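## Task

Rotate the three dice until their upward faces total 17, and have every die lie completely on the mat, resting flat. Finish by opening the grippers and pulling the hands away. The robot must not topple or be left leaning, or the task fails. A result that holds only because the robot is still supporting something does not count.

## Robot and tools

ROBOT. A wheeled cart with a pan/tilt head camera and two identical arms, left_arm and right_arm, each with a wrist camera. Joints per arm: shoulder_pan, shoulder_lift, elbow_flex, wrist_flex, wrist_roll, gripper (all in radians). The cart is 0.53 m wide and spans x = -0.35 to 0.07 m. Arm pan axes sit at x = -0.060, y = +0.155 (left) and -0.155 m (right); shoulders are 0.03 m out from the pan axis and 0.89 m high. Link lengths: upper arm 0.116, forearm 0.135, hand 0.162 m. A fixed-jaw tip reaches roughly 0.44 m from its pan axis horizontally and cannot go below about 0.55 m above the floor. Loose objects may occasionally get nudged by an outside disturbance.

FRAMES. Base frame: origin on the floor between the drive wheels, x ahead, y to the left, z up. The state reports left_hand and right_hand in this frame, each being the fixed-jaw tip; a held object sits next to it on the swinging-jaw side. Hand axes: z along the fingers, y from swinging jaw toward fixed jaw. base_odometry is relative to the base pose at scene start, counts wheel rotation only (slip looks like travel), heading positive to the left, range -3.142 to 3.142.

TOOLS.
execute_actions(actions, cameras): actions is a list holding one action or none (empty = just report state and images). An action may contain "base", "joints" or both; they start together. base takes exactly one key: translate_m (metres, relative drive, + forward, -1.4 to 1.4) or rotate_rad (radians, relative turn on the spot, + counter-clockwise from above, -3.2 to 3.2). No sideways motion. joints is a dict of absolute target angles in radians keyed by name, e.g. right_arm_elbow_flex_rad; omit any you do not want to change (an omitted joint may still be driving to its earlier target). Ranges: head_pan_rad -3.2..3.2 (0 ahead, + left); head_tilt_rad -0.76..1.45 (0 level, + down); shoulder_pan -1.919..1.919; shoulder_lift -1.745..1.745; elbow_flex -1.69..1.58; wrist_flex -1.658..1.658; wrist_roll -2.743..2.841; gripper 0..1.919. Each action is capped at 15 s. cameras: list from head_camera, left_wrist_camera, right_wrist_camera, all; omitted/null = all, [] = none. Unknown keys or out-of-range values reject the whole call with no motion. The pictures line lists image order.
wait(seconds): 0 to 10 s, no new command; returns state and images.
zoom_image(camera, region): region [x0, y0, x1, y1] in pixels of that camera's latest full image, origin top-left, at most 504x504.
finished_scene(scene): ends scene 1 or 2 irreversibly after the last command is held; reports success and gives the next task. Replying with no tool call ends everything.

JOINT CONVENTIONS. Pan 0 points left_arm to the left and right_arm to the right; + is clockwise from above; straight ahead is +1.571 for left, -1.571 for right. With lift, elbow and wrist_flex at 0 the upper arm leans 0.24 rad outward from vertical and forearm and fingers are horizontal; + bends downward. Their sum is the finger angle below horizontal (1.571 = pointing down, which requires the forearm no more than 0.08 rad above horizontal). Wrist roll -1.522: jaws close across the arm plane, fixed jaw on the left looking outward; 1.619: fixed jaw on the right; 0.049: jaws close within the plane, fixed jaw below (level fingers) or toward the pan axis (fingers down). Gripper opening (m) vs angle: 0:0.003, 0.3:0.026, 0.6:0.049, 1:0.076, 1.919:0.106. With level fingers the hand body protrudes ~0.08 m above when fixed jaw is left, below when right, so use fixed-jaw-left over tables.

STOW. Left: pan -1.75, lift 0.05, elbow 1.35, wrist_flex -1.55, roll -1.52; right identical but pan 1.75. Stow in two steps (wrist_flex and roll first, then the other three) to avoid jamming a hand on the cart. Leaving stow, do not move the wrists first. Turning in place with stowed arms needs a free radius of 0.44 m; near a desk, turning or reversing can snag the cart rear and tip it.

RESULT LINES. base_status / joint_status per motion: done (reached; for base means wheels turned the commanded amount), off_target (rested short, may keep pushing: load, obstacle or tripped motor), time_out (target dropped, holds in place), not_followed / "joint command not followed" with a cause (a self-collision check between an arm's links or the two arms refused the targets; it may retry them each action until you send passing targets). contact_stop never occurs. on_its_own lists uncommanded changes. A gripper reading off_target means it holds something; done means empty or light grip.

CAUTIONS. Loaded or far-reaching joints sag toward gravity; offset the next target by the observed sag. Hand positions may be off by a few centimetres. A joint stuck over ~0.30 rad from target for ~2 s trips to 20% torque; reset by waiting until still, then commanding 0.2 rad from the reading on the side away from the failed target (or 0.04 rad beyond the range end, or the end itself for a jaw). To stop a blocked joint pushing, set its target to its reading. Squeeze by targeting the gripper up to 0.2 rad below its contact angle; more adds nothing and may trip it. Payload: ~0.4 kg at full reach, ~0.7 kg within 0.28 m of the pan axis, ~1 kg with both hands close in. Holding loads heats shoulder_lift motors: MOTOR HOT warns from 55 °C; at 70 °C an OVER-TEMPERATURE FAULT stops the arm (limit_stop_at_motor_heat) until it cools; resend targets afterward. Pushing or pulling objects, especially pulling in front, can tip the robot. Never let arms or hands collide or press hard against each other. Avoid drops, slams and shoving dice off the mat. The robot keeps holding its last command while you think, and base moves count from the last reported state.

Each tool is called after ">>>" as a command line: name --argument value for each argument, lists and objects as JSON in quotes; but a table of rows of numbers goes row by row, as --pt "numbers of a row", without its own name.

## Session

>>> execute_actions --actions '[{"joints": {"head_tilt_rad": 0.35}}]' --cameras '["head_camera"]'

Scene clock: 1.00 s.
base_odometry: x=+0.000 y=+0.000 heading=+0.000 (m, m, rad; odometry frame)
base_status: not commanded
joint_positions: head_pan_rad=-0.009 head_tilt_rad=+0.343 left_arm_shoulder_pan_rad=-1.751 left_arm_shoulder_lift_rad=+0.004 left_arm_elbow_flex_rad=+1.355 left_arm_wrist_flex_rad=-1.508 left_arm_wrist_roll_rad=-1.538 left_arm_gripper_rad=+1.920 right_arm_shoulder_pan_rad=+1.748 right_arm_shoulder_lift_rad=+0.030 right_arm_elbow_flex_rad=+1.351 right_arm_wrist_flex_rad=-1.605 right_arm_wrist_roll_rad=-1.514 right_arm_gripper_rad=+1.920
joint_status: all done
left_hand: x=-0.3056 y=+0.1024 z=+0.8994 quat_wxyz=(-0.074, -0.650, -0.054, +0.754) (m; base frame)
right_hand: x=-0.3064 y=-0.1187 z=+0.9097 quat_wxyz=(-0.072, +0.621, -0.053, -0.779) (m; base frame)
pictures: head_camera
Images, in order (width x height): head_camera 644x476.

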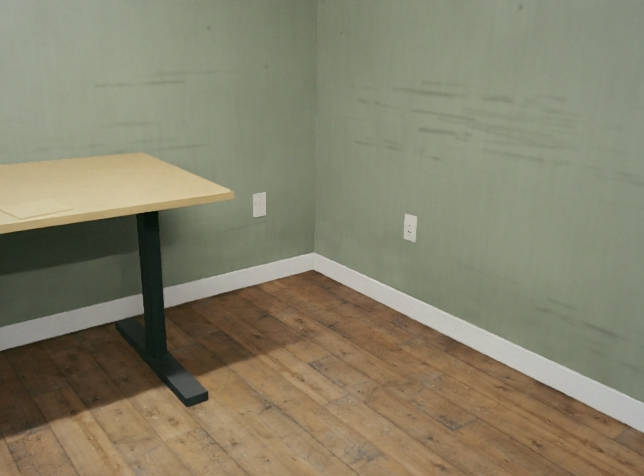

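>>> execute_actions --actions '[{"joints": {"head_pan_rad": 0.7, "head_tilt_rad": 0.35}}]' --cameras '["head_camera"]'

Scene clock: 3.80 s.
base_odometry: x=+0.000 y=+0.000 heading=+0.000 (m, m, rad; odometry frame)
base_status: not commanded
joint_positions: head_pan_rad=+0.690 head_tilt_rad=+0.343 left_arm_shoulder_pan_rad=-1.751 left_arm_shoulder_lift_rad=+0.004 left_arm_elbow_flex_rad=+1.355 left_arm_wrist_flex_rad=-1.508 left_arm_wrist_roll_rad=-1.538 left_arm_gripper_rad=+1.920 right_arm_shoulder_pan_rad=+1.748 right_arm_shoulder_lift_rad=+0.030 right_arm_elbow_flex_rad=+1.351 right_arm_wrist_flex_rad=-1.605 right_arm_wrist_roll_rad=-1.514 right_arm_gripper_rad=+1.920
joint_status: all done
left_hand: x=-0.3056 y=+0.1024 z=+0.8994 quat_wxyz=(-0.074, -0.650, -0.054, +0.754) (m; base frame)
right_hand: x=-0.3064 y=-0.1187 z=+0.9097 quat_wxyz=(-0.072, +0.621, -0.053, -0.779) (m; base frame)
pictures: head_camera
Images, in order (width x height): head_camera 644x476.

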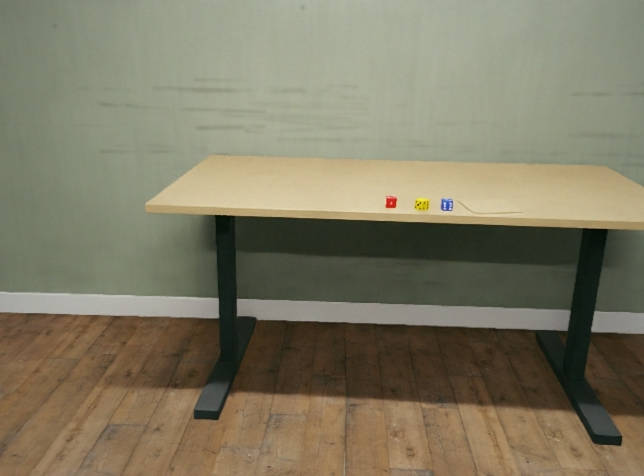

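>>> execute_actions --actions '[{"base": {"rotate_rad": 0.70}, "joints": {"head_pan_rad": -0.1, "head_tilt_rad": 0.5, "right_arm_shoulder_pan_rad": -1.3, "right_arm_shoulder_lift_rad": -0.2, "right_arm_elbow_flex_rad": 0.6}}]' --cameras '[]'

>>> execute_actions --actions '[{"base": {"translate_m": 0.85}, "joints": {"right_arm_wrist_flex_rad": 0.6, "right_arm_gripper_rad": 0.9}}]' --cameras '["head_camera"]'

Scene clock: 15.47 s.
base_odometry: x=-0.001 y=+0.000 heading=+0.699 (m, m, rad; odometry frame)
base_status: done
joint_positions: head_pan_rad=-0.090 head_tilt_rad=+0.494 left_arm_shoulder_pan_rad=-1.751 left_arm_shoulder_lift_rad=+0.004 left_arm_elbow_flex_rad=+1.355 left_arm_wrist_flex_rad=-1.508 left_arm_wrist_roll_rad=-1.538 left_arm_gripper_rad=+1.920 right_arm_shoulder_pan_rad=-1.291 right_arm_shoulder_lift_rad=-0.165 right_arm_elbow_flex_rad=+0.636 right_arm_wrist_flex_rad=-1.605 right_arm_wrist_roll_rad=-1.514 right_arm_gripper_rad=+1.920
joint_status: all done
left_hand: x=-0.3056 y=+0.1024 z=+0.8994 quat_wxyz=(-0.074, -0.650, -0.054, +0.754) (m; base frame)
right_hand: x=+0.1634 y=-0.2112 z=+1.0984 quat_wxyz=(+0.966, +0.029, +0.215, -0.140) (m; base frame)
pictures: none
No camera images: the call's "cameras" was empty. Leave "cameras" out to get every camera's image.

Scene clock: 20.63 s.
base_odometry: x=+0.650 y=+0.548 heading=+0.698 (m, m, rad; odometry frame)
base_status: done
joint_positions: head_pan_rad=-0.090 head_tilt_rad=+0.494 left_arm_shoulder_pan_rad=-1.751 left_arm_shoulder_lift_rad=+0.004 left_arm_elbow_flex_rad=+1.355 left_arm_wrist_flex_rad=-1.508 left_arm_wrist_roll_rad=-1.538 left_arm_gripper_rad=+1.920 right_arm_shoulder_pan_rad=-1.292 right_arm_shoulder_lift_rad=-0.168 right_arm_elbow_flex_rad=+0.636 right_arm_wrist_flex_rad=+0.596 right_arm_wrist_roll_rad=-1.514 right_arm_gripper_rad=+0.910
joint_status: all done
left_hand: x=-0.3056 y=+0.1024 z=+0.8994 quat_wxyz=(-0.074, -0.650, -0.054, +0.754) (m; base frame)
right_hand: x=+0.1725 y=-0.2134 z=+0.8130 quat_wxyz=(+0.248, +0.131, +0.959, -0.036) (m; base frame)
pictures: head_camera
Images, in order (width x height): head_camera 644x476.

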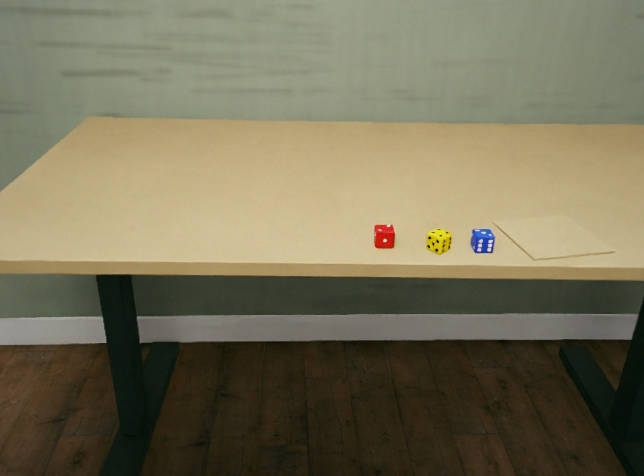

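>>> zoom_image --camera "head_camera" --region '[350, 205, 520, 270]'

>>> execute_actions --actions '[{"base": {"translate_m": 0.45}, "joints": {"head_pan_rad": -0.3, "head_tilt_rad": 0.9}}]' --cameras '["head_camera"]'

Region (350, 205, 520, 270) of head_camera's 644x476 image, scaled by 2.965; it fills the top 193 rows of this view, and the rest is white.

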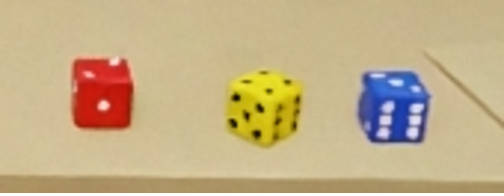

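Scene clock: 29.77 s.
base_odometry: x=+0.995 y=+0.837 heading=+0.696 (m, m, rad; odometry frame)
base_status: done
joint_positions: head_pan_rad=-0.290 head_tilt_rad=+0.895 left_arm_shoulder_pan_rad=-1.751 left_arm_shoulder_lift_rad=+0.004 left_arm_elbow_flex_rad=+1.355 left_arm_wrist_flex_rad=-1.508 left_arm_wrist_roll_rad=-1.538 left_arm_gripper_rad=+1.920 right_arm_shoulder_pan_rad=-1.292 right_arm_shoulder_lift_rad=-0.168 right_arm_elbow_flex_rad=+0.636 right_arm_wrist_flex_rad=+0.596 right_arm_wrist_roll_rad=-1.514 right_arm_gripper_rad=+0.910
joint_status: all done
left_hand: x=-0.3056 y=+0.1024 z=+0.8994 quat_wxyz=(-0.074, -0.650, -0.054, +0.754) (m; base frame)
right_hand: x=+0.1725 y=-0.2134 z=+0.8130 quat_wxyz=(+0.248, +0.131, +0.959, -0.036) (m; base frame)
pictures: head_camera
Images, in order (width x height): head_camera 644x476.

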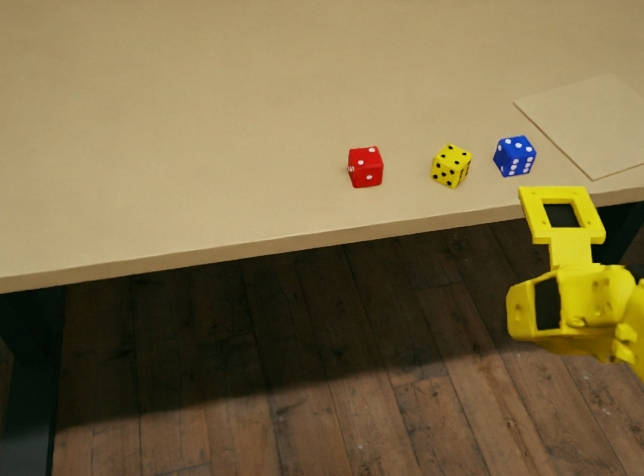

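>>> execute_actions --actions '[{"base": {"translate_m": 0.24}, "joints": {"head_pan_rad": -0.6, "head_tilt_rad": 1.05, "right_arm_shoulder_pan_rad": -0.9, "right_arm_shoulder_lift_rad": 0.45, "right_arm_elbow_flex_rad": -0.3, "right_arm_wrist_flex_rad": 1.4, "right_arm_wrist_roll_rad": 1.9}}]' --cameras '["head_camera", "right_wrist_camera"]'

Scene clock: 54.97 s.
base_odometry: x=+1.179 y=+0.991 heading=+0.697 (m, m, rad; odometry frame)
base_status: done
joint_positions: head_pan_rad=-0.590 head_tilt_rad=+1.045 left_arm_shoulder_pan_rad=-1.751 left_arm_shoulder_lift_rad=+0.004 left_arm_elbow_flex_rad=+1.355 left_arm_wrist_flex_rad=-1.508 left_arm_wrist_roll_rad=-1.538 left_arm_gripper_rad=+1.920 right_arm_shoulder_pan_rad=-0.907 right_arm_shoulder_lift_rad=+0.469 right_arm_elbow_flex_rad=-0.265 right_arm_wrist_flex_rad=+1.394 right_arm_wrist_roll_rad=+1.890 right_arm_gripper_rad=+0.910
joint_status: all done
left_hand: x=-0.3056 y=+0.1024 z=+0.8994 quat_wxyz=(-0.074, -0.650, -0.054, +0.754) (m; base frame)
right_hand: x=+0.1222 y=-0.3073 z=+0.7990 quat_wxyz=(+0.006, -0.981, +0.195, +0.012) (m; base frame)
pictures: head_camera, right_wrist_camera
Images, in order (width x height): head_camera 644x476, right_wrist_camera 644x476.

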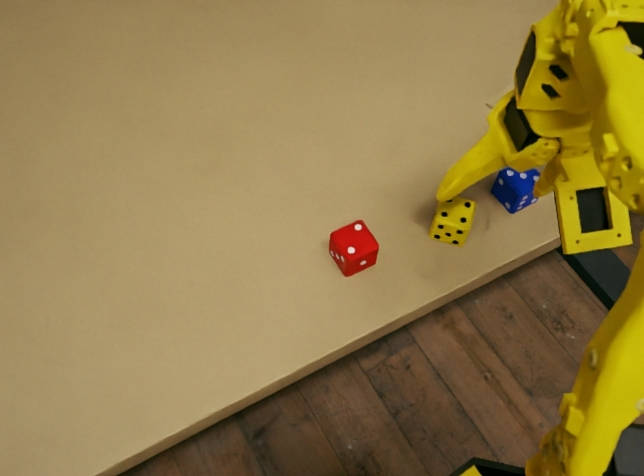

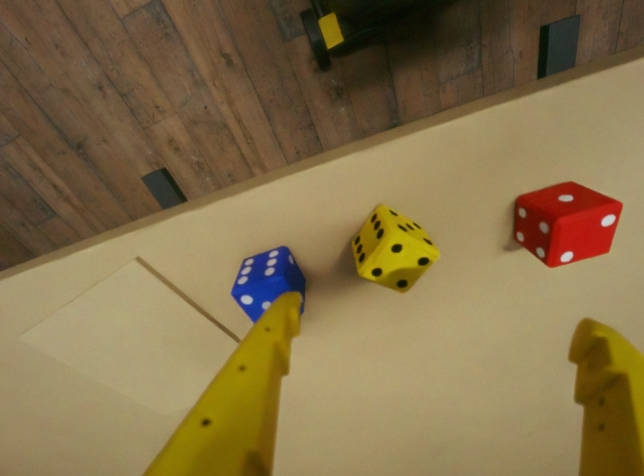

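>>> execute_actions --actions '[]'

Scene clock: 68.17 s.
base_odometry: x=+1.179 y=+0.991 heading=+0.697 (m, m, rad; odometry frame)
base_status: done
joint_positions: head_pan_rad=-0.590 head_tilt_rad=+1.045 left_arm_shoulder_pan_rad=-1.751 left_arm_shoulder_lift_rad=+0.004 left_arm_elbow_flex_rad=+1.355 left_arm_wrist_flex_rad=-1.508 left_arm_wrist_roll_rad=-1.538 left_arm_gripper_rad=+1.920 right_arm_shoulder_pan_rad=-0.907 right_arm_shoulder_lift_rad=+0.469 right_arm_elbow_flex_rad=-0.265 right_arm_wrist_flex_rad=+1.394 right_arm_wrist_roll_rad=+1.890 right_arm_gripper_rad=+0.910
joint_status: all done
left_hand: x=-0.3056 y=+0.1024 z=+0.8994 quat_wxyz=(-0.074, -0.650, -0.054, +0.754) (m; base frame)
right_hand: x=+0.1222 y=-0.3073 z=+0.7990 quat_wxyz=(+0.006, -0.981, +0.195, +0.012) (m; base frame)
pictures: head_camera, left_wrist_camera, right_wrist_camera
Images, in order (width x height): head_camera 644x476, left_wrist_camera 644x476, right_wrist_camera 644x476.

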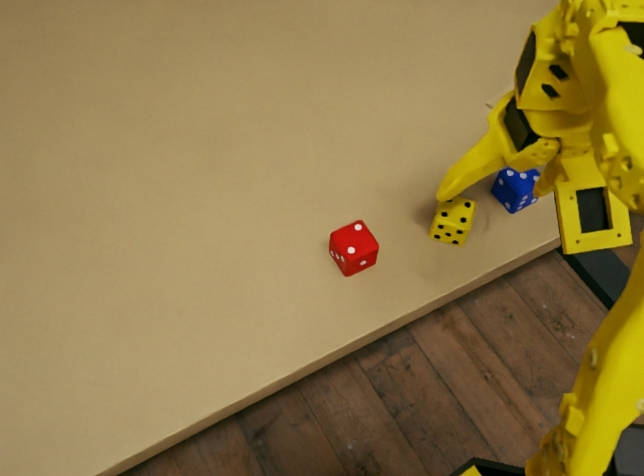

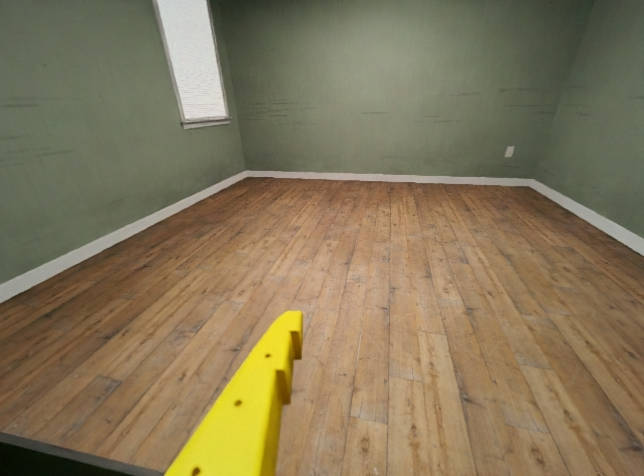

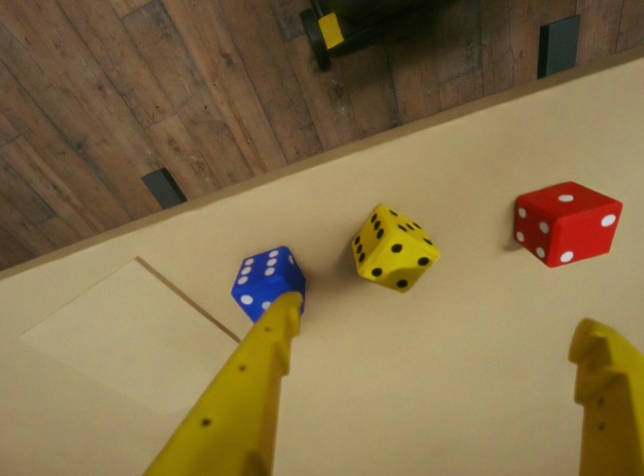

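>>> zoom_image --camera "right_wrist_camera" --region '[180, 170, 480, 370]'

Region (180, 170, 480, 370) of right_wrist_camera's 644x476 image, scaled by 1.680.

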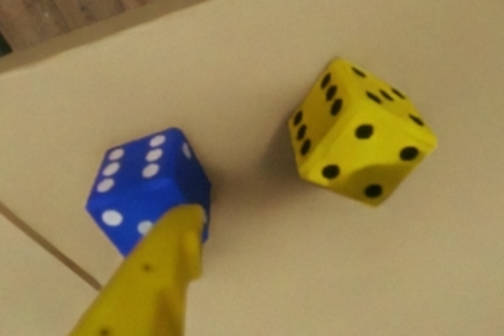

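>>> execute_actions --actions '[{"joints": {"right_arm_shoulder_pan_rad": -0.782, "right_arm_shoulder_lift_rad": 0.87, "right_arm_elbow_flex_rad": -0.84, "right_arm_wrist_flex_rad": 1.41, "right_arm_wrist_roll_rad": 2.31, "right_arm_gripper_rad": 0.8}}]' --cameras '["head_camera", "right_wrist_camera"]'

Scene clock: 106.67 s.
base_odometry: x=+1.179 y=+0.991 heading=+0.697 (m, m, rad; odometry frame)
base_status: not commanded
joint_positions: head_pan_rad=-0.590 head_tilt_rad=+1.045 left_arm_shoulder_pan_rad=-1.751 left_arm_shoulder_lift_rad=+0.004 left_arm_elbow_flex_rad=+1.355 left_arm_wrist_flex_rad=-1.508 left_arm_wrist_roll_rad=-1.538 left_arm_gripper_rad=+1.920 right_arm_shoulder_pan_rad=-0.791 right_arm_shoulder_lift_rad=+0.895 right_arm_elbow_flex_rad=-0.805 right_arm_wrist_flex_rad=+1.403 right_arm_wrist_roll_rad=+2.301 right_arm_gripper_rad=+0.810
joint_status: all done
left_hand: x=-0.3056 y=+0.1024 z=+0.8994 quat_wxyz=(-0.074, -0.650, -0.054, +0.754) (m; base frame)
right_hand: x=+0.1405 y=-0.3620 z=+0.7759 quat_wxyz=(-0.026, -0.998, +0.049, -0.029) (m; base frame)
pictures: head_camera, right_wrist_camera
Images, in order (width x height): head_camera 644x476, right_wrist_camera 644x476.

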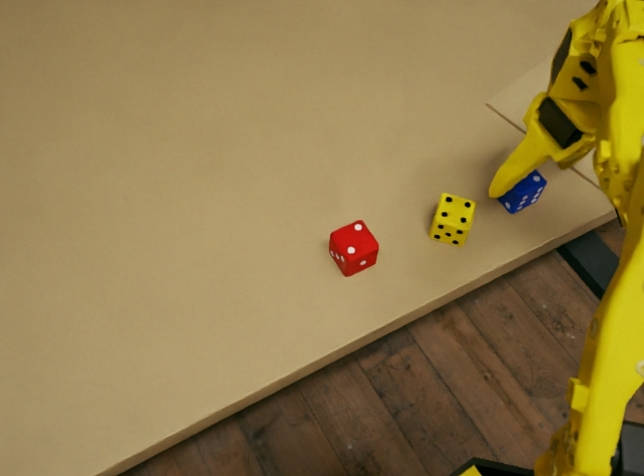

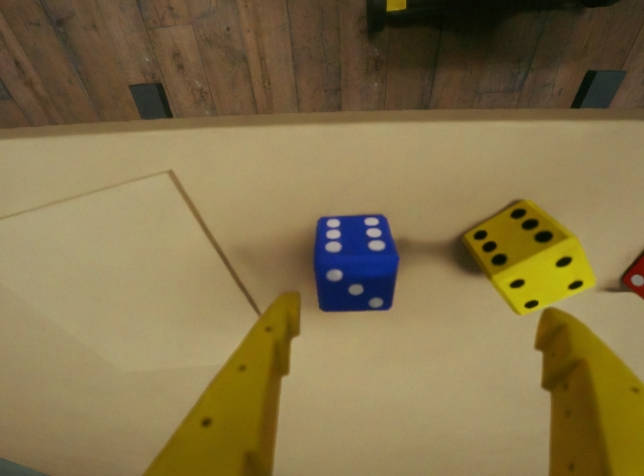

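>>> execute_actions --actions '[{"joints": {"right_arm_shoulder_pan_rad": -0.825, "right_arm_shoulder_lift_rad": 0.886, "right_arm_elbow_flex_rad": -0.75, "right_arm_wrist_flex_rad": 1.226, "right_arm_wrist_roll_rad": 2.275}}]' --cameras '["right_wrist_camera"]'

Scene clock: 123.40 s.
base_odometry: x=+1.179 y=+0.991 heading=+0.697 (m, m, rad; odometry frame)
base_status: not commanded
joint_positions: head_pan_rad=-0.590 head_tilt_rad=+1.045 left_arm_shoulder_pan_rad=-1.751 left_arm_shoulder_lift_rad=+0.004 left_arm_elbow_flex_rad=+1.355 left_arm_wrist_flex_rad=-1.508 left_arm_wrist_roll_rad=-1.538 left_arm_gripper_rad=+1.920 right_arm_shoulder_pan_rad=-0.817 right_arm_shoulder_lift_rad=+0.912 right_arm_elbow_flex_rad=-0.746 right_arm_wrist_flex_rad=+1.234 right_arm_wrist_roll_rad=+2.284 right_arm_gripper_rad=+0.810
joint_status: all done
left_hand: x=-0.3056 y=+0.1024 z=+0.8994 quat_wxyz=(-0.074, -0.650, -0.054, +0.754) (m; base frame)
right_hand: x=+0.1564 y=-0.3668 z=+0.7663 quat_wxyz=(-0.056, -0.995, +0.045, -0.065) (m; base frame)
pictures: right_wrist_camera
Images, in order (width x height): right_wrist_camera 644x476.

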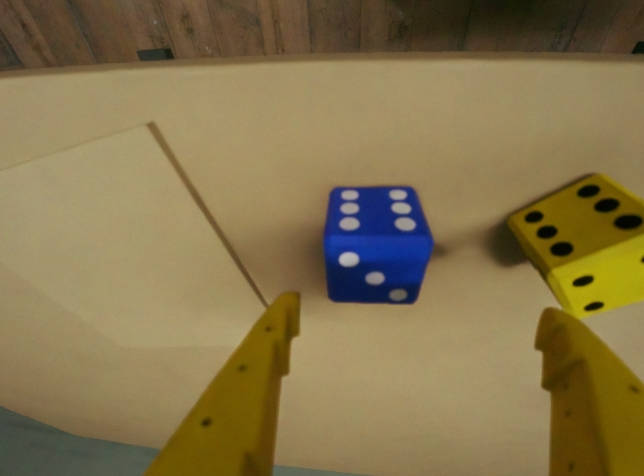

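>>> execute_actions --actions '[{"joints": {"right_arm_shoulder_lift_rad": 0.965, "right_arm_elbow_flex_rad": -0.695, "right_arm_wrist_flex_rad": 1.125, "right_arm_gripper_rad": 0.6}}]' --cameras '["head_camera", "right_wrist_camera"]'

Scene clock: 130.30 s.
base_odometry: x=+1.179 y=+0.991 heading=+0.697 (m, m, rad; odometry frame)
base_status: not commanded
joint_positions: head_pan_rad=-0.590 head_tilt_rad=+1.045 left_arm_shoulder_pan_rad=-1.751 left_arm_shoulder_lift_rad=+0.004 left_arm_elbow_flex_rad=+1.355 left_arm_wrist_flex_rad=-1.508 left_arm_wrist_roll_rad=-1.538 left_arm_gripper_rad=+1.920 right_arm_shoulder_pan_rad=-0.817 right_arm_shoulder_lift_rad=+0.990 right_arm_elbow_flex_rad=-0.691 right_arm_wrist_flex_rad=+1.133 right_arm_wrist_roll_rad=+2.284 right_arm_gripper_rad=+0.610
joint_status: all done
left_hand: x=-0.3056 y=+0.1024 z=+0.8994 quat_wxyz=(-0.074, -0.650, -0.054, +0.754) (m; base frame)
right_hand: x=+0.1526 y=-0.3632 z=+0.7393 quat_wxyz=(-0.045, -0.997, +0.045, -0.053) (m; base frame)
pictures: head_camera, right_wrist_camera
Images, in order (width x height): head_camera 644x476, right_wrist_camera 644x476.

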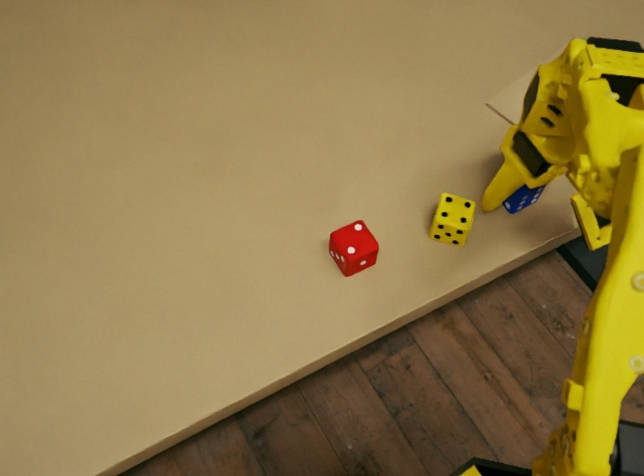

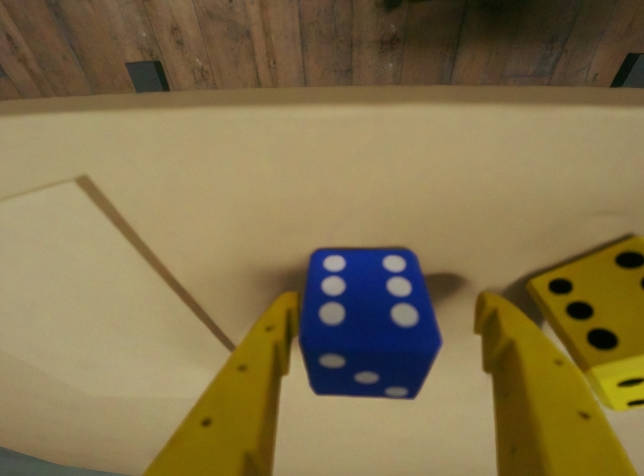

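>>> execute_actions --actions '[{"joints": {"right_arm_shoulder_pan_rad": -0.842, "right_arm_shoulder_lift_rad": 0.972, "right_arm_elbow_flex_rad": -0.695, "right_arm_wrist_flex_rad": 1.05, "right_arm_wrist_roll_rad": 2.27}}]' --cameras '["right_wrist_camera"]'

Scene clock: 148.20 s.
base_odometry: x=+1.179 y=+0.991 heading=+0.697 (m, m, rad; odometry frame)
base_status: not commanded
joint_positions: head_pan_rad=-0.590 head_tilt_rad=+1.045 left_arm_shoulder_pan_rad=-1.751 left_arm_shoulder_lift_rad=+0.004 left_arm_elbow_flex_rad=+1.355 left_arm_wrist_flex_rad=-1.508 left_arm_wrist_roll_rad=-1.538 left_arm_gripper_rad=+1.920 right_arm_shoulder_pan_rad=-0.834 right_arm_shoulder_lift_rad=+0.998 right_arm_elbow_flex_rad=-0.691 right_arm_wrist_flex_rad=+1.058 right_arm_wrist_roll_rad=+2.279 right_arm_gripper_rad=+0.610
joint_status: all done
left_hand: x=-0.3056 y=+0.1024 z=+0.8994 quat_wxyz=(-0.074, -0.650, -0.054, +0.754) (m; base frame)
right_hand: x=+0.1639 y=-0.3667 z=+0.7396 quat_wxyz=(-0.066, -0.994, +0.038, -0.079) (m; base frame)
pictures: right_wrist_camera
Images, in order (width x height): right_wrist_camera 644x476.

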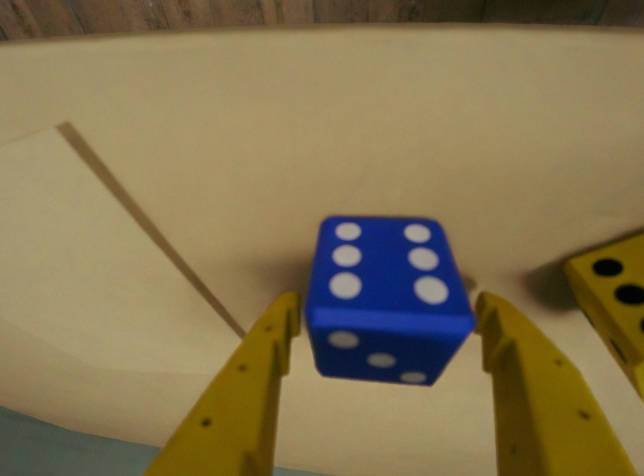

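>>> execute_actions --actions '[{"joints": {"right_arm_gripper_rad": 0.15}}]' --cameras '["right_wrist_camera"]'

Scene clock: 152.47 s.
base_odometry: x=+1.179 y=+0.991 heading=+0.697 (m, m, rad; odometry frame)
base_status: not commanded
joint_positions: head_pan_rad=-0.590 head_tilt_rad=+1.045 left_arm_shoulder_pan_rad=-1.751 left_arm_shoulder_lift_rad=+0.004 left_arm_elbow_flex_rad=+1.355 left_arm_wrist_flex_rad=-1.508 left_arm_wrist_roll_rad=-1.538 left_arm_gripper_rad=+1.920 right_arm_shoulder_pan_rad=-0.834 right_arm_shoulder_lift_rad=+0.998 right_arm_elbow_flex_rad=-0.691 right_arm_wrist_flex_rad=+1.058 right_arm_wrist_roll_rad=+2.279 right_arm_gripper_rad=+0.373
joint_status: right_arm_gripper_rad off_target (ended at +0.373, target +0.150)
left_hand: x=-0.3056 y=+0.1024 z=+0.8994 quat_wxyz=(-0.074, -0.650, -0.054, +0.754) (m; base frame)
right_hand: x=+0.1639 y=-0.3667 z=+0.7396 quat_wxyz=(-0.066, -0.994, +0.038, -0.079) (m; base frame)
pictures: right_wrist_camera
Images, in order (width x height): right_wrist_camera 644x476.

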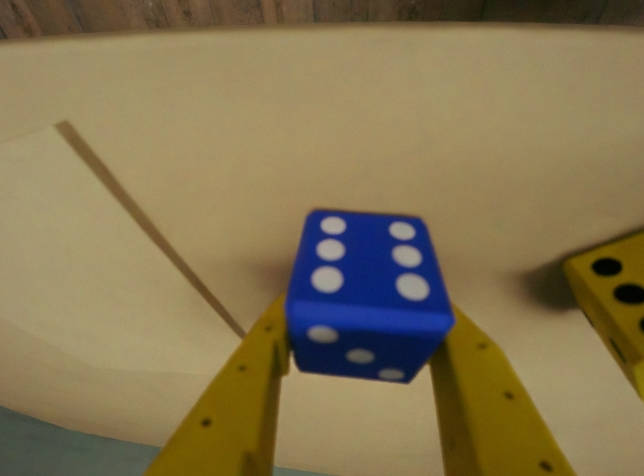

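>>> execute_actions --actions '[{"joints": {"right_arm_shoulder_lift_rad": 0.7, "right_arm_wrist_flex_rad": 0.6, "right_arm_wrist_roll_rad": -1.522, "right_arm_gripper_rad": 0.17}, "base": {"translate_m": -0.274}}]' --cameras '["head_camera", "right_wrist_camera"]'

>>> execute_actions --actions '[{"base": {"rotate_rad": -0.25}}]' --cameras '[]'

>>> execute_actions --actions '[{"base": {"translate_m": 0.275}}]' --cameras '[]'

>>> execute_actions --actions '[{"base": {"rotate_rad": 0.25}, "joints": {"head_pan_rad": -0.75, "head_tilt_rad": 1.0}}]' --cameras '["head_camera", "right_wrist_camera"]'

Scene clock: 194.03 s.
base_odometry: x=+0.969 y=+0.815 heading=+0.696 (m, m, rad; odometry frame)
base_status: done
joint_positions: head_pan_rad=-0.590 head_tilt_rad=+1.045 left_arm_shoulder_pan_rad=-1.751 left_arm_shoulder_lift_rad=+0.004 left_arm_elbow_flex_rad=+1.355 left_arm_wrist_flex_rad=-1.508 left_arm_wrist_roll_rad=-1.538 left_arm_gripper_rad=+1.920 right_arm_shoulder_pan_rad=-0.835 right_arm_shoulder_lift_rad=+0.765 right_arm_elbow_flex_rad=-0.686 right_arm_wrist_flex_rad=+0.615 right_arm_wrist_roll_rad=-1.513 right_arm_gripper_rad=+0.373
joint_status: right_arm_gripper_rad off_target (ended at +0.373, target +0.170); the others done
left_hand: x=-0.3056 y=+0.1024 z=+0.8994 quat_wxyz=(-0.074, -0.650, -0.054, +0.754) (m; base frame)
right_hand: x=+0.2319 y=-0.4088 z=+0.8477 quat_wxyz=(+0.396, +0.321, +0.846, -0.155) (m; base frame)
pictures: head_camera, right_wrist_camera
Images, in order (width x height): head_camera 644x476, right_wrist_camera 644x476.

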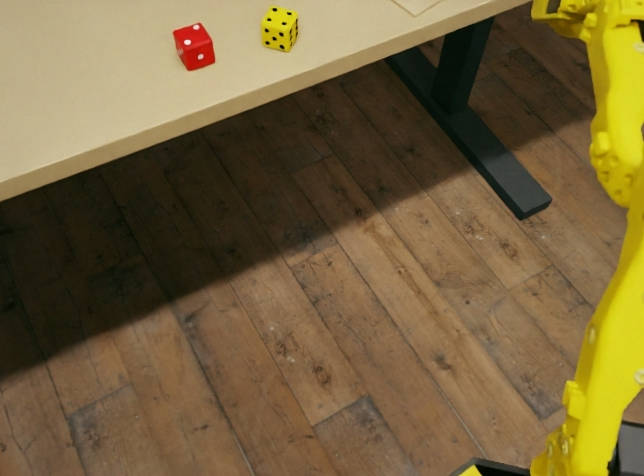

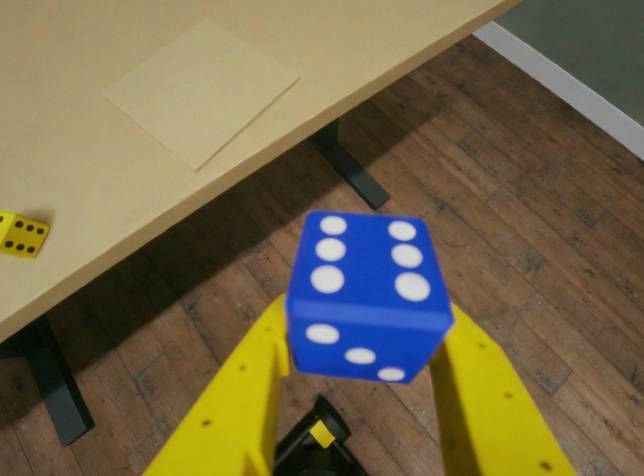

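Scene clock: 195.03 s.
base_odometry: x=+0.969 y=+0.815 heading=+0.447 (m, m, rad; odometry frame)
base_status: done
joint_positions: head_pan_rad=-0.590 head_tilt_rad=+1.045 left_arm_shoulder_pan_rad=-1.751 left_arm_shoulder_lift_rad=+0.004 left_arm_elbow_flex_rad=+1.355 left_arm_wrist_flex_rad=-1.508 left_arm_wrist_roll_rad=-1.538 left_arm_gripper_rad=+1.920 right_arm_shoulder_pan_rad=-0.838 right_arm_shoulder_lift_rad=+0.765 right_arm_elbow_flex_rad=-0.686 right_arm_wrist_flex_rad=+0.615 right_arm_wrist_roll_rad=-1.513 right_arm_gripper_rad=+0.373
joint_status: not commanded
left_hand: x=-0.3056 y=+0.1024 z=+0.8994 quat_wxyz=(-0.074, -0.650, -0.054, +0.754) (m; base frame)
right_hand: x=+0.2327 y=-0.4079 z=+0.8477 quat_wxyz=(+0.396, +0.320, +0.847, -0.154) (m; base frame)
pictures: none
No camera images: the call's "cameras" was empty. Leave "cameras" out to get every camera's image.

Scene clock: 197.33 s.
base_odometry: x=+1.217 y=+0.933 heading=+0.445 (m, m, rad; odometry frame)
base_status: done
joint_positions: head_pan_rad=-0.590 head_tilt_rad=+1.045 left_arm_shoulder_pan_rad=-1.751 left_arm_shoulder_lift_rad=+0.004 left_arm_elbow_flex_rad=+1.355 left_arm_wrist_flex_rad=-1.508 left_arm_wrist_roll_rad=-1.538 left_arm_gripper_rad=+1.920 right_arm_shoulder_pan_rad=-0.838 right_arm_shoulder_lift_rad=+0.765 right_arm_elbow_flex_rad=-0.685 right_arm_wrist_flex_rad=+0.615 right_arm_wrist_roll_rad=-1.513 right_arm_gripper_rad=+0.373
joint_status: not commanded
left_hand: x=-0.3056 y=+0.1024 z=+0.8994 quat_wxyz=(-0.074, -0.650, -0.054, +0.754) (m; base frame)
right_hand: x=+0.2326 y=-0.4078 z=+0.8473 quat_wxyz=(+0.395, +0.320, +0.847, -0.154) (m; base frame)
pictures: none
No camera images: the call's "cameras" was empty. Leave "cameras" out to get every camera's image.

Scene clock: 198.33 s.
base_odometry: x=+1.217 y=+0.933 heading=+0.694 (m, m, rad; odometry frame)
base_status: done
joint_positions: head_pan_rad=-0.740 head_tilt_rad=+1.015 left_arm_shoulder_pan_rad=-1.751 left_arm_shoulder_lift_rad=+0.004 left_arm_elbow_flex_rad=+1.355 left_arm_wrist_flex_rad=-1.508 left_arm_wrist_roll_rad=-1.538 left_arm_gripper_rad=+1.920 right_arm_shoulder_pan_rad=-0.840 right_arm_shoulder_lift_rad=+0.765 right_arm_elbow_flex_rad=-0.685 right_arm_wrist_flex_rad=+0.615 right_arm_wrist_roll_rad=-1.513 right_arm_gripper_rad=+0.373
joint_status: all done
left_hand: x=-0.3056 y=+0.1024 z=+0.8994 quat_wxyz=(-0.074, -0.650, -0.054, +0.754) (m; base frame)
right_hand: x=+0.2330 y=-0.4073 z=+0.8473 quat_wxyz=(+0.396, +0.320, +0.847, -0.154) (m; base frame)
pictures: head_camera, right_wrist_camera
Images, in order (width x height): head_camera 644x476, right_wrist_camera 644x476.

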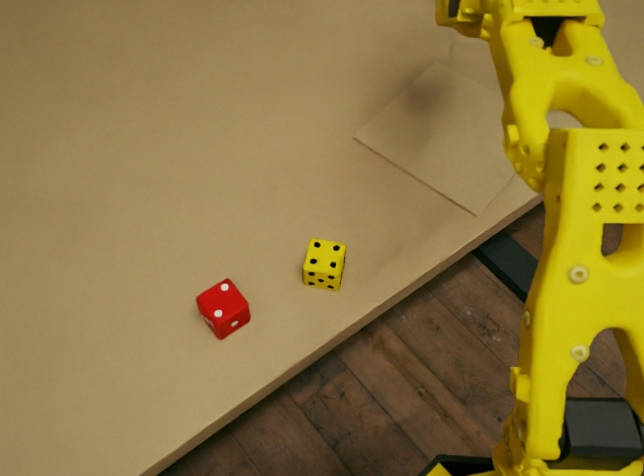

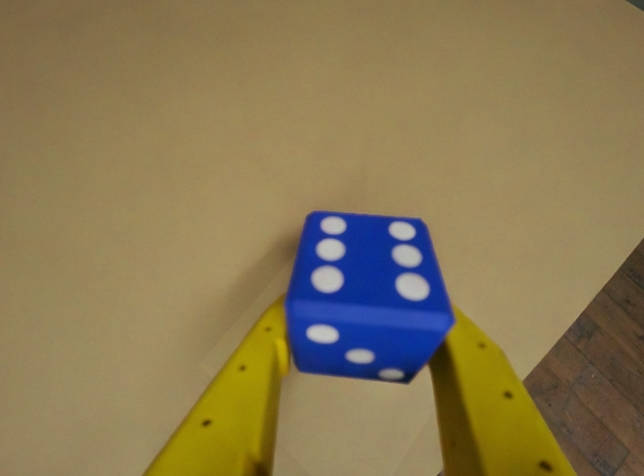

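>>> execute_actions --actions '[{"joints": {"right_arm_shoulder_pan_rad": -0.724, "right_arm_shoulder_lift_rad": 1.07, "right_arm_elbow_flex_rad": -0.25, "right_arm_wrist_flex_rad": -0.66, "right_arm_wrist_roll_rad": -1.522}}]' --cameras '["head_camera", "right_wrist_camera"]'

Scene clock: 225.40 s.
base_odometry: x=+1.217 y=+0.933 heading=+0.694 (m, m, rad; odometry frame)
base_status: not commanded
joint_positions: head_pan_rad=-0.740 head_tilt_rad=+1.015 left_arm_shoulder_pan_rad=-1.751 left_arm_shoulder_lift_rad=+0.004 left_arm_elbow_flex_rad=+1.355 left_arm_wrist_flex_rad=-1.508 left_arm_wrist_roll_rad=-1.538 left_arm_gripper_rad=+1.920 right_arm_shoulder_pan_rad=-0.728 right_arm_shoulder_lift_rad=+1.101 right_arm_elbow_flex_rad=-0.245 right_arm_wrist_flex_rad=-0.640 right_arm_wrist_roll_rad=-1.513 right_arm_gripper_rad=+0.365
joint_status: all done
left_hand: x=-0.3056 y=+0.1024 z=+0.8994 quat_wxyz=(-0.074, -0.650, -0.054, +0.754) (m; base frame)
right_hand: x=+0.2069 y=-0.4429 z=+0.7869 quat_wxyz=(+0.571, +0.315, +0.712, -0.259) (m; base frame)
pictures: head_camera, right_wrist_camera
Images, in order (width x height): head_camera 644x476, right_wrist_camera 644x476.

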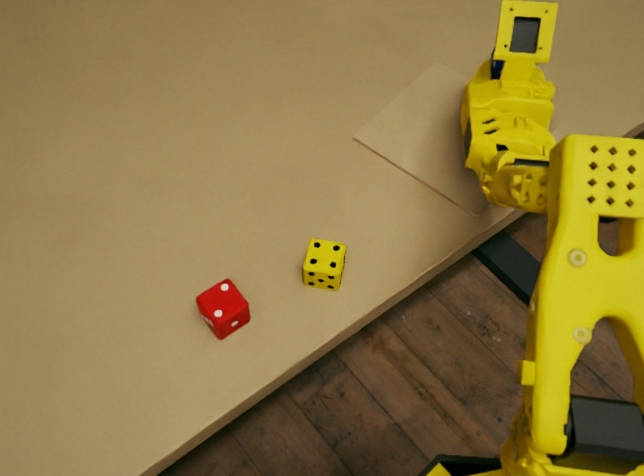

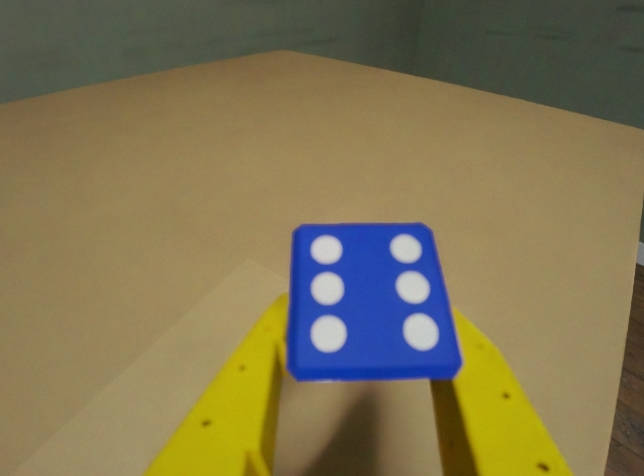

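>>> zoom_image --camera "right_wrist_camera" --region '[140, 150, 644, 476]'

Region (140, 150, 644, 476) of right_wrist_camera's 644x476 image, scaled by 1.000; it fills the top 326 rows of this view, and the rest is white.

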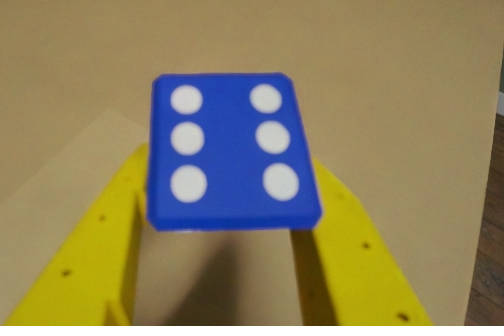

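>>> execute_actions --actions '[{"joints": {"right_arm_shoulder_pan_rad": -0.79, "right_arm_shoulder_lift_rad": 0.945, "right_arm_elbow_flex_rad": -0.085, "right_arm_wrist_flex_rad": -0.5}}]' --cameras '["head_camera", "right_wrist_camera"]'

Scene clock: 250.60 s.
base_odometry: x=+1.217 y=+0.933 heading=+0.694 (m, m, rad; odometry frame)
base_status: not commanded
joint_positions: head_pan_rad=-0.740 head_tilt_rad=+1.015 left_arm_shoulder_pan_rad=-1.751 left_arm_shoulder_lift_rad=+0.004 left_arm_elbow_flex_rad=+1.355 left_arm_wrist_flex_rad=-1.508 left_arm_wrist_roll_rad=-1.538 left_arm_gripper_rad=+1.920 right_arm_shoulder_pan_rad=-0.783 right_arm_shoulder_lift_rad=+1.008 right_arm_elbow_flex_rad=-0.080 right_arm_wrist_flex_rad=-0.501 right_arm_wrist_roll_rad=-1.513 right_arm_gripper_rad=+0.365
joint_status: all done
left_hand: x=-0.3056 y=+0.1024 z=+0.8994 quat_wxyz=(-0.074, -0.650, -0.054, +0.754) (m; base frame)
right_hand: x=+0.2076 y=-0.4129 z=+0.7586 quat_wxyz=(+0.499, +0.319, +0.778, -0.210) (m; base frame)
pictures: head_camera, right_wrist_camera
Images, in order (width x height): head_camera 644x476, right_wrist_camera 644x476.

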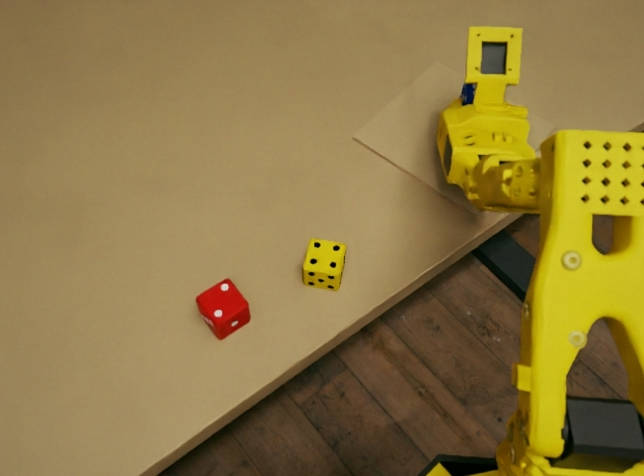

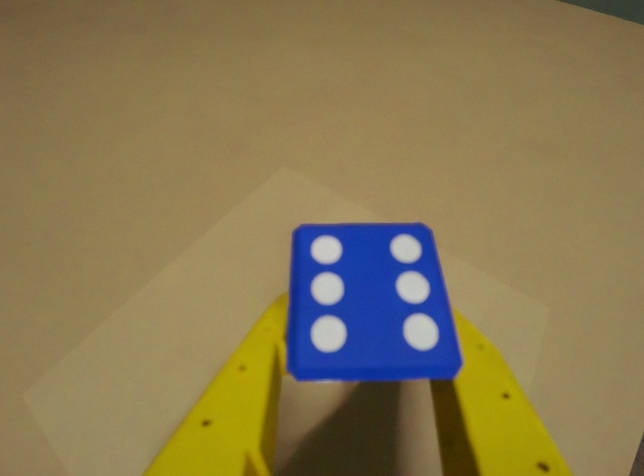

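>>> execute_actions --actions '[{"joints": {"right_arm_shoulder_lift_rad": 1.012}}]' --cameras '["right_wrist_camera"]'

Scene clock: 260.13 s.
base_odometry: x=+1.217 y=+0.933 heading=+0.694 (m, m, rad; odometry frame)
base_status: not commanded
joint_positions: head_pan_rad=-0.740 head_tilt_rad=+1.015 left_arm_shoulder_pan_rad=-1.751 left_arm_shoulder_lift_rad=+0.004 left_arm_elbow_flex_rad=+1.355 left_arm_wrist_flex_rad=-1.508 left_arm_wrist_roll_rad=-1.538 left_arm_gripper_rad=+1.920 right_arm_shoulder_pan_rad=-0.783 right_arm_shoulder_lift_rad=+1.041 right_arm_elbow_flex_rad=-0.080 right_arm_wrist_flex_rad=-0.501 right_arm_wrist_roll_rad=-1.513 right_arm_gripper_rad=+0.365
joint_status: all done
left_hand: x=-0.3056 y=+0.1024 z=+0.8994 quat_wxyz=(-0.074, -0.650, -0.054, +0.754) (m; base frame)
right_hand: x=+0.2044 y=-0.4097 z=+0.7477 quat_wxyz=(+0.486, +0.322, +0.786, -0.205) (m; base frame)
pictures: right_wrist_camera
Images, in order (width x height): right_wrist_camera 644x476.

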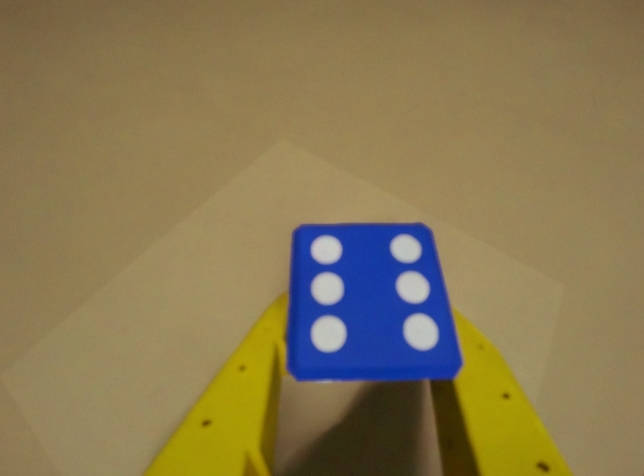

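>>> execute_actions --actions '[{"joints": {"right_arm_shoulder_lift_rad": 1.04}}]' --cameras '["right_wrist_camera"]'

Scene clock: 264.40 s.
base_odometry: x=+1.217 y=+0.933 heading=+0.694 (m, m, rad; odometry frame)
base_status: not commanded
joint_positions: head_pan_rad=-0.740 head_tilt_rad=+1.015 left_arm_shoulder_pan_rad=-1.751 left_arm_shoulder_lift_rad=+0.004 left_arm_elbow_flex_rad=+1.355 left_arm_wrist_flex_rad=-1.508 left_arm_wrist_roll_rad=-1.538 left_arm_gripper_rad=+1.920 right_arm_shoulder_pan_rad=-0.783 right_arm_shoulder_lift_rad=+1.067 right_arm_elbow_flex_rad=-0.080 right_arm_wrist_flex_rad=-0.501 right_arm_wrist_roll_rad=-1.513 right_arm_gripper_rad=+0.365
joint_status: all done
left_hand: x=-0.3056 y=+0.1024 z=+0.8994 quat_wxyz=(-0.074, -0.650, -0.054, +0.754) (m; base frame)
right_hand: x=+0.2016 y=-0.4069 z=+0.7390 quat_wxyz=(+0.476, +0.325, +0.792, -0.200) (m; base frame)
pictures: right_wrist_camera
Images, in order (width x height): right_wrist_camera 644x476.

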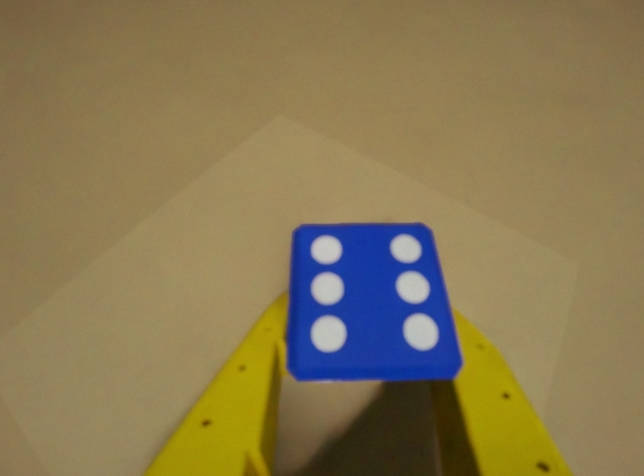

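>>> execute_actions --actions '[{"joints": {"right_arm_shoulder_lift_rad": 1.062}}]' --cameras '["right_wrist_camera"]'

Scene clock: 267.33 s.
base_odometry: x=+1.217 y=+0.933 heading=+0.694 (m, m, rad; odometry frame)
base_status: not commanded
joint_positions: head_pan_rad=-0.740 head_tilt_rad=+1.015 left_arm_shoulder_pan_rad=-1.751 left_arm_shoulder_lift_rad=+0.004 left_arm_elbow_flex_rad=+1.355 left_arm_wrist_flex_rad=-1.508 left_arm_wrist_roll_rad=-1.538 left_arm_gripper_rad=+1.920 right_arm_shoulder_pan_rad=-0.783 right_arm_shoulder_lift_rad=+1.087 right_arm_elbow_flex_rad=-0.080 right_arm_wrist_flex_rad=-0.501 right_arm_wrist_roll_rad=-1.513 right_arm_gripper_rad=+0.365
joint_status: all done
left_hand: x=-0.3056 y=+0.1024 z=+0.8994 quat_wxyz=(-0.074, -0.650, -0.054, +0.754) (m; base frame)
right_hand: x=+0.1994 y=-0.4047 z=+0.7324 quat_wxyz=(+0.468, +0.327, +0.797, -0.197) (m; base frame)
pictures: right_wrist_camera
Images, in order (width x height): right_wrist_camera 644x476.

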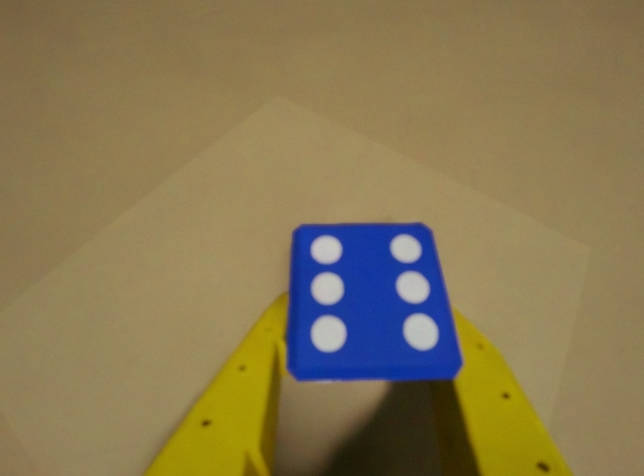

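>>> execute_actions --actions '[{"joints": {"right_arm_shoulder_lift_rad": 1.085}}]' --cameras '["right_wrist_camera"]'

Scene clock: 270.43 s.
base_odometry: x=+1.217 y=+0.933 heading=+0.694 (m, m, rad; odometry frame)
base_status: not commanded
joint_positions: head_pan_rad=-0.740 head_tilt_rad=+1.015 left_arm_shoulder_pan_rad=-1.751 left_arm_shoulder_lift_rad=+0.004 left_arm_elbow_flex_rad=+1.355 left_arm_wrist_flex_rad=-1.508 left_arm_wrist_roll_rad=-1.538 left_arm_gripper_rad=+1.920 right_arm_shoulder_pan_rad=-0.783 right_arm_shoulder_lift_rad=+1.090 right_arm_elbow_flex_rad=-0.080 right_arm_wrist_flex_rad=-0.501 right_arm_wrist_roll_rad=-1.513 right_arm_gripper_rad=+0.365
joint_status: all done
left_hand: x=-0.3056 y=+0.1024 z=+0.8994 quat_wxyz=(-0.074, -0.650, -0.054, +0.754) (m; base frame)
right_hand: x=+0.1990 y=-0.4043 z=+0.7314 quat_wxyz=(+0.467, +0.327, +0.798, -0.197) (m; base frame)
pictures: right_wrist_camera
Images, in order (width x height): right_wrist_camera 644x476.

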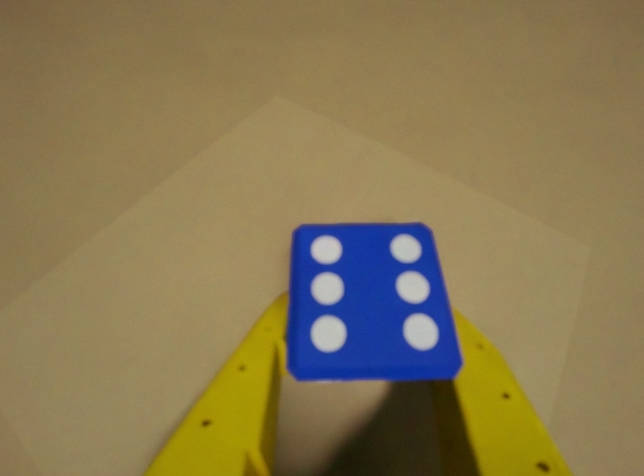

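>>> execute_actions --actions '[{"joints": {"right_arm_gripper_rad": 0.65, "right_arm_shoulder_lift_rad": 1.06}}]' --cameras '["right_wrist_camera"]'

Scene clock: 273.37 s.
base_odometry: x=+1.217 y=+0.933 heading=+0.694 (m, m, rad; odometry frame)
base_status: not commanded
joint_positions: head_pan_rad=-0.740 head_tilt_rad=+1.015 left_arm_shoulder_pan_rad=-1.751 left_arm_shoulder_lift_rad=+0.004 left_arm_elbow_flex_rad=+1.355 left_arm_wrist_flex_rad=-1.508 left_arm_wrist_roll_rad=-1.538 left_arm_gripper_rad=+1.920 right_arm_shoulder_pan_rad=-0.783 right_arm_shoulder_lift_rad=+1.090 right_arm_elbow_flex_rad=-0.080 right_arm_wrist_flex_rad=-0.501 right_arm_wrist_roll_rad=-1.513 right_arm_gripper_rad=+0.639
joint_status: all done
left_hand: x=-0.3056 y=+0.1024 z=+0.8994 quat_wxyz=(-0.074, -0.650, -0.054, +0.754) (m; base frame)
right_hand: x=+0.1990 y=-0.4043 z=+0.7314 quat_wxyz=(+0.467, +0.327, +0.798, -0.197) (m; base frame)
pictures: right_wrist_camera
Images, in order (width x height): right_wrist_camera 644x476.

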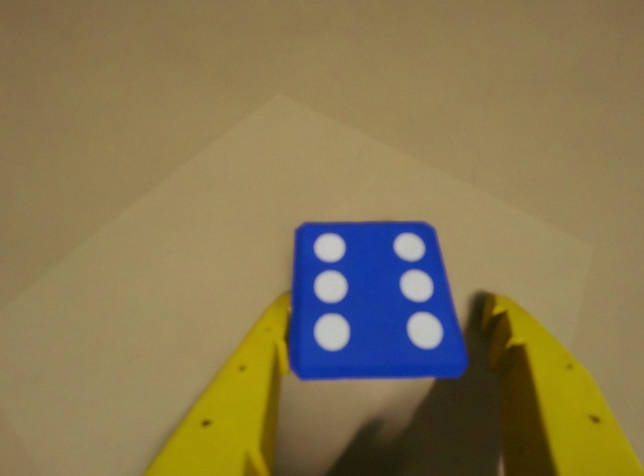

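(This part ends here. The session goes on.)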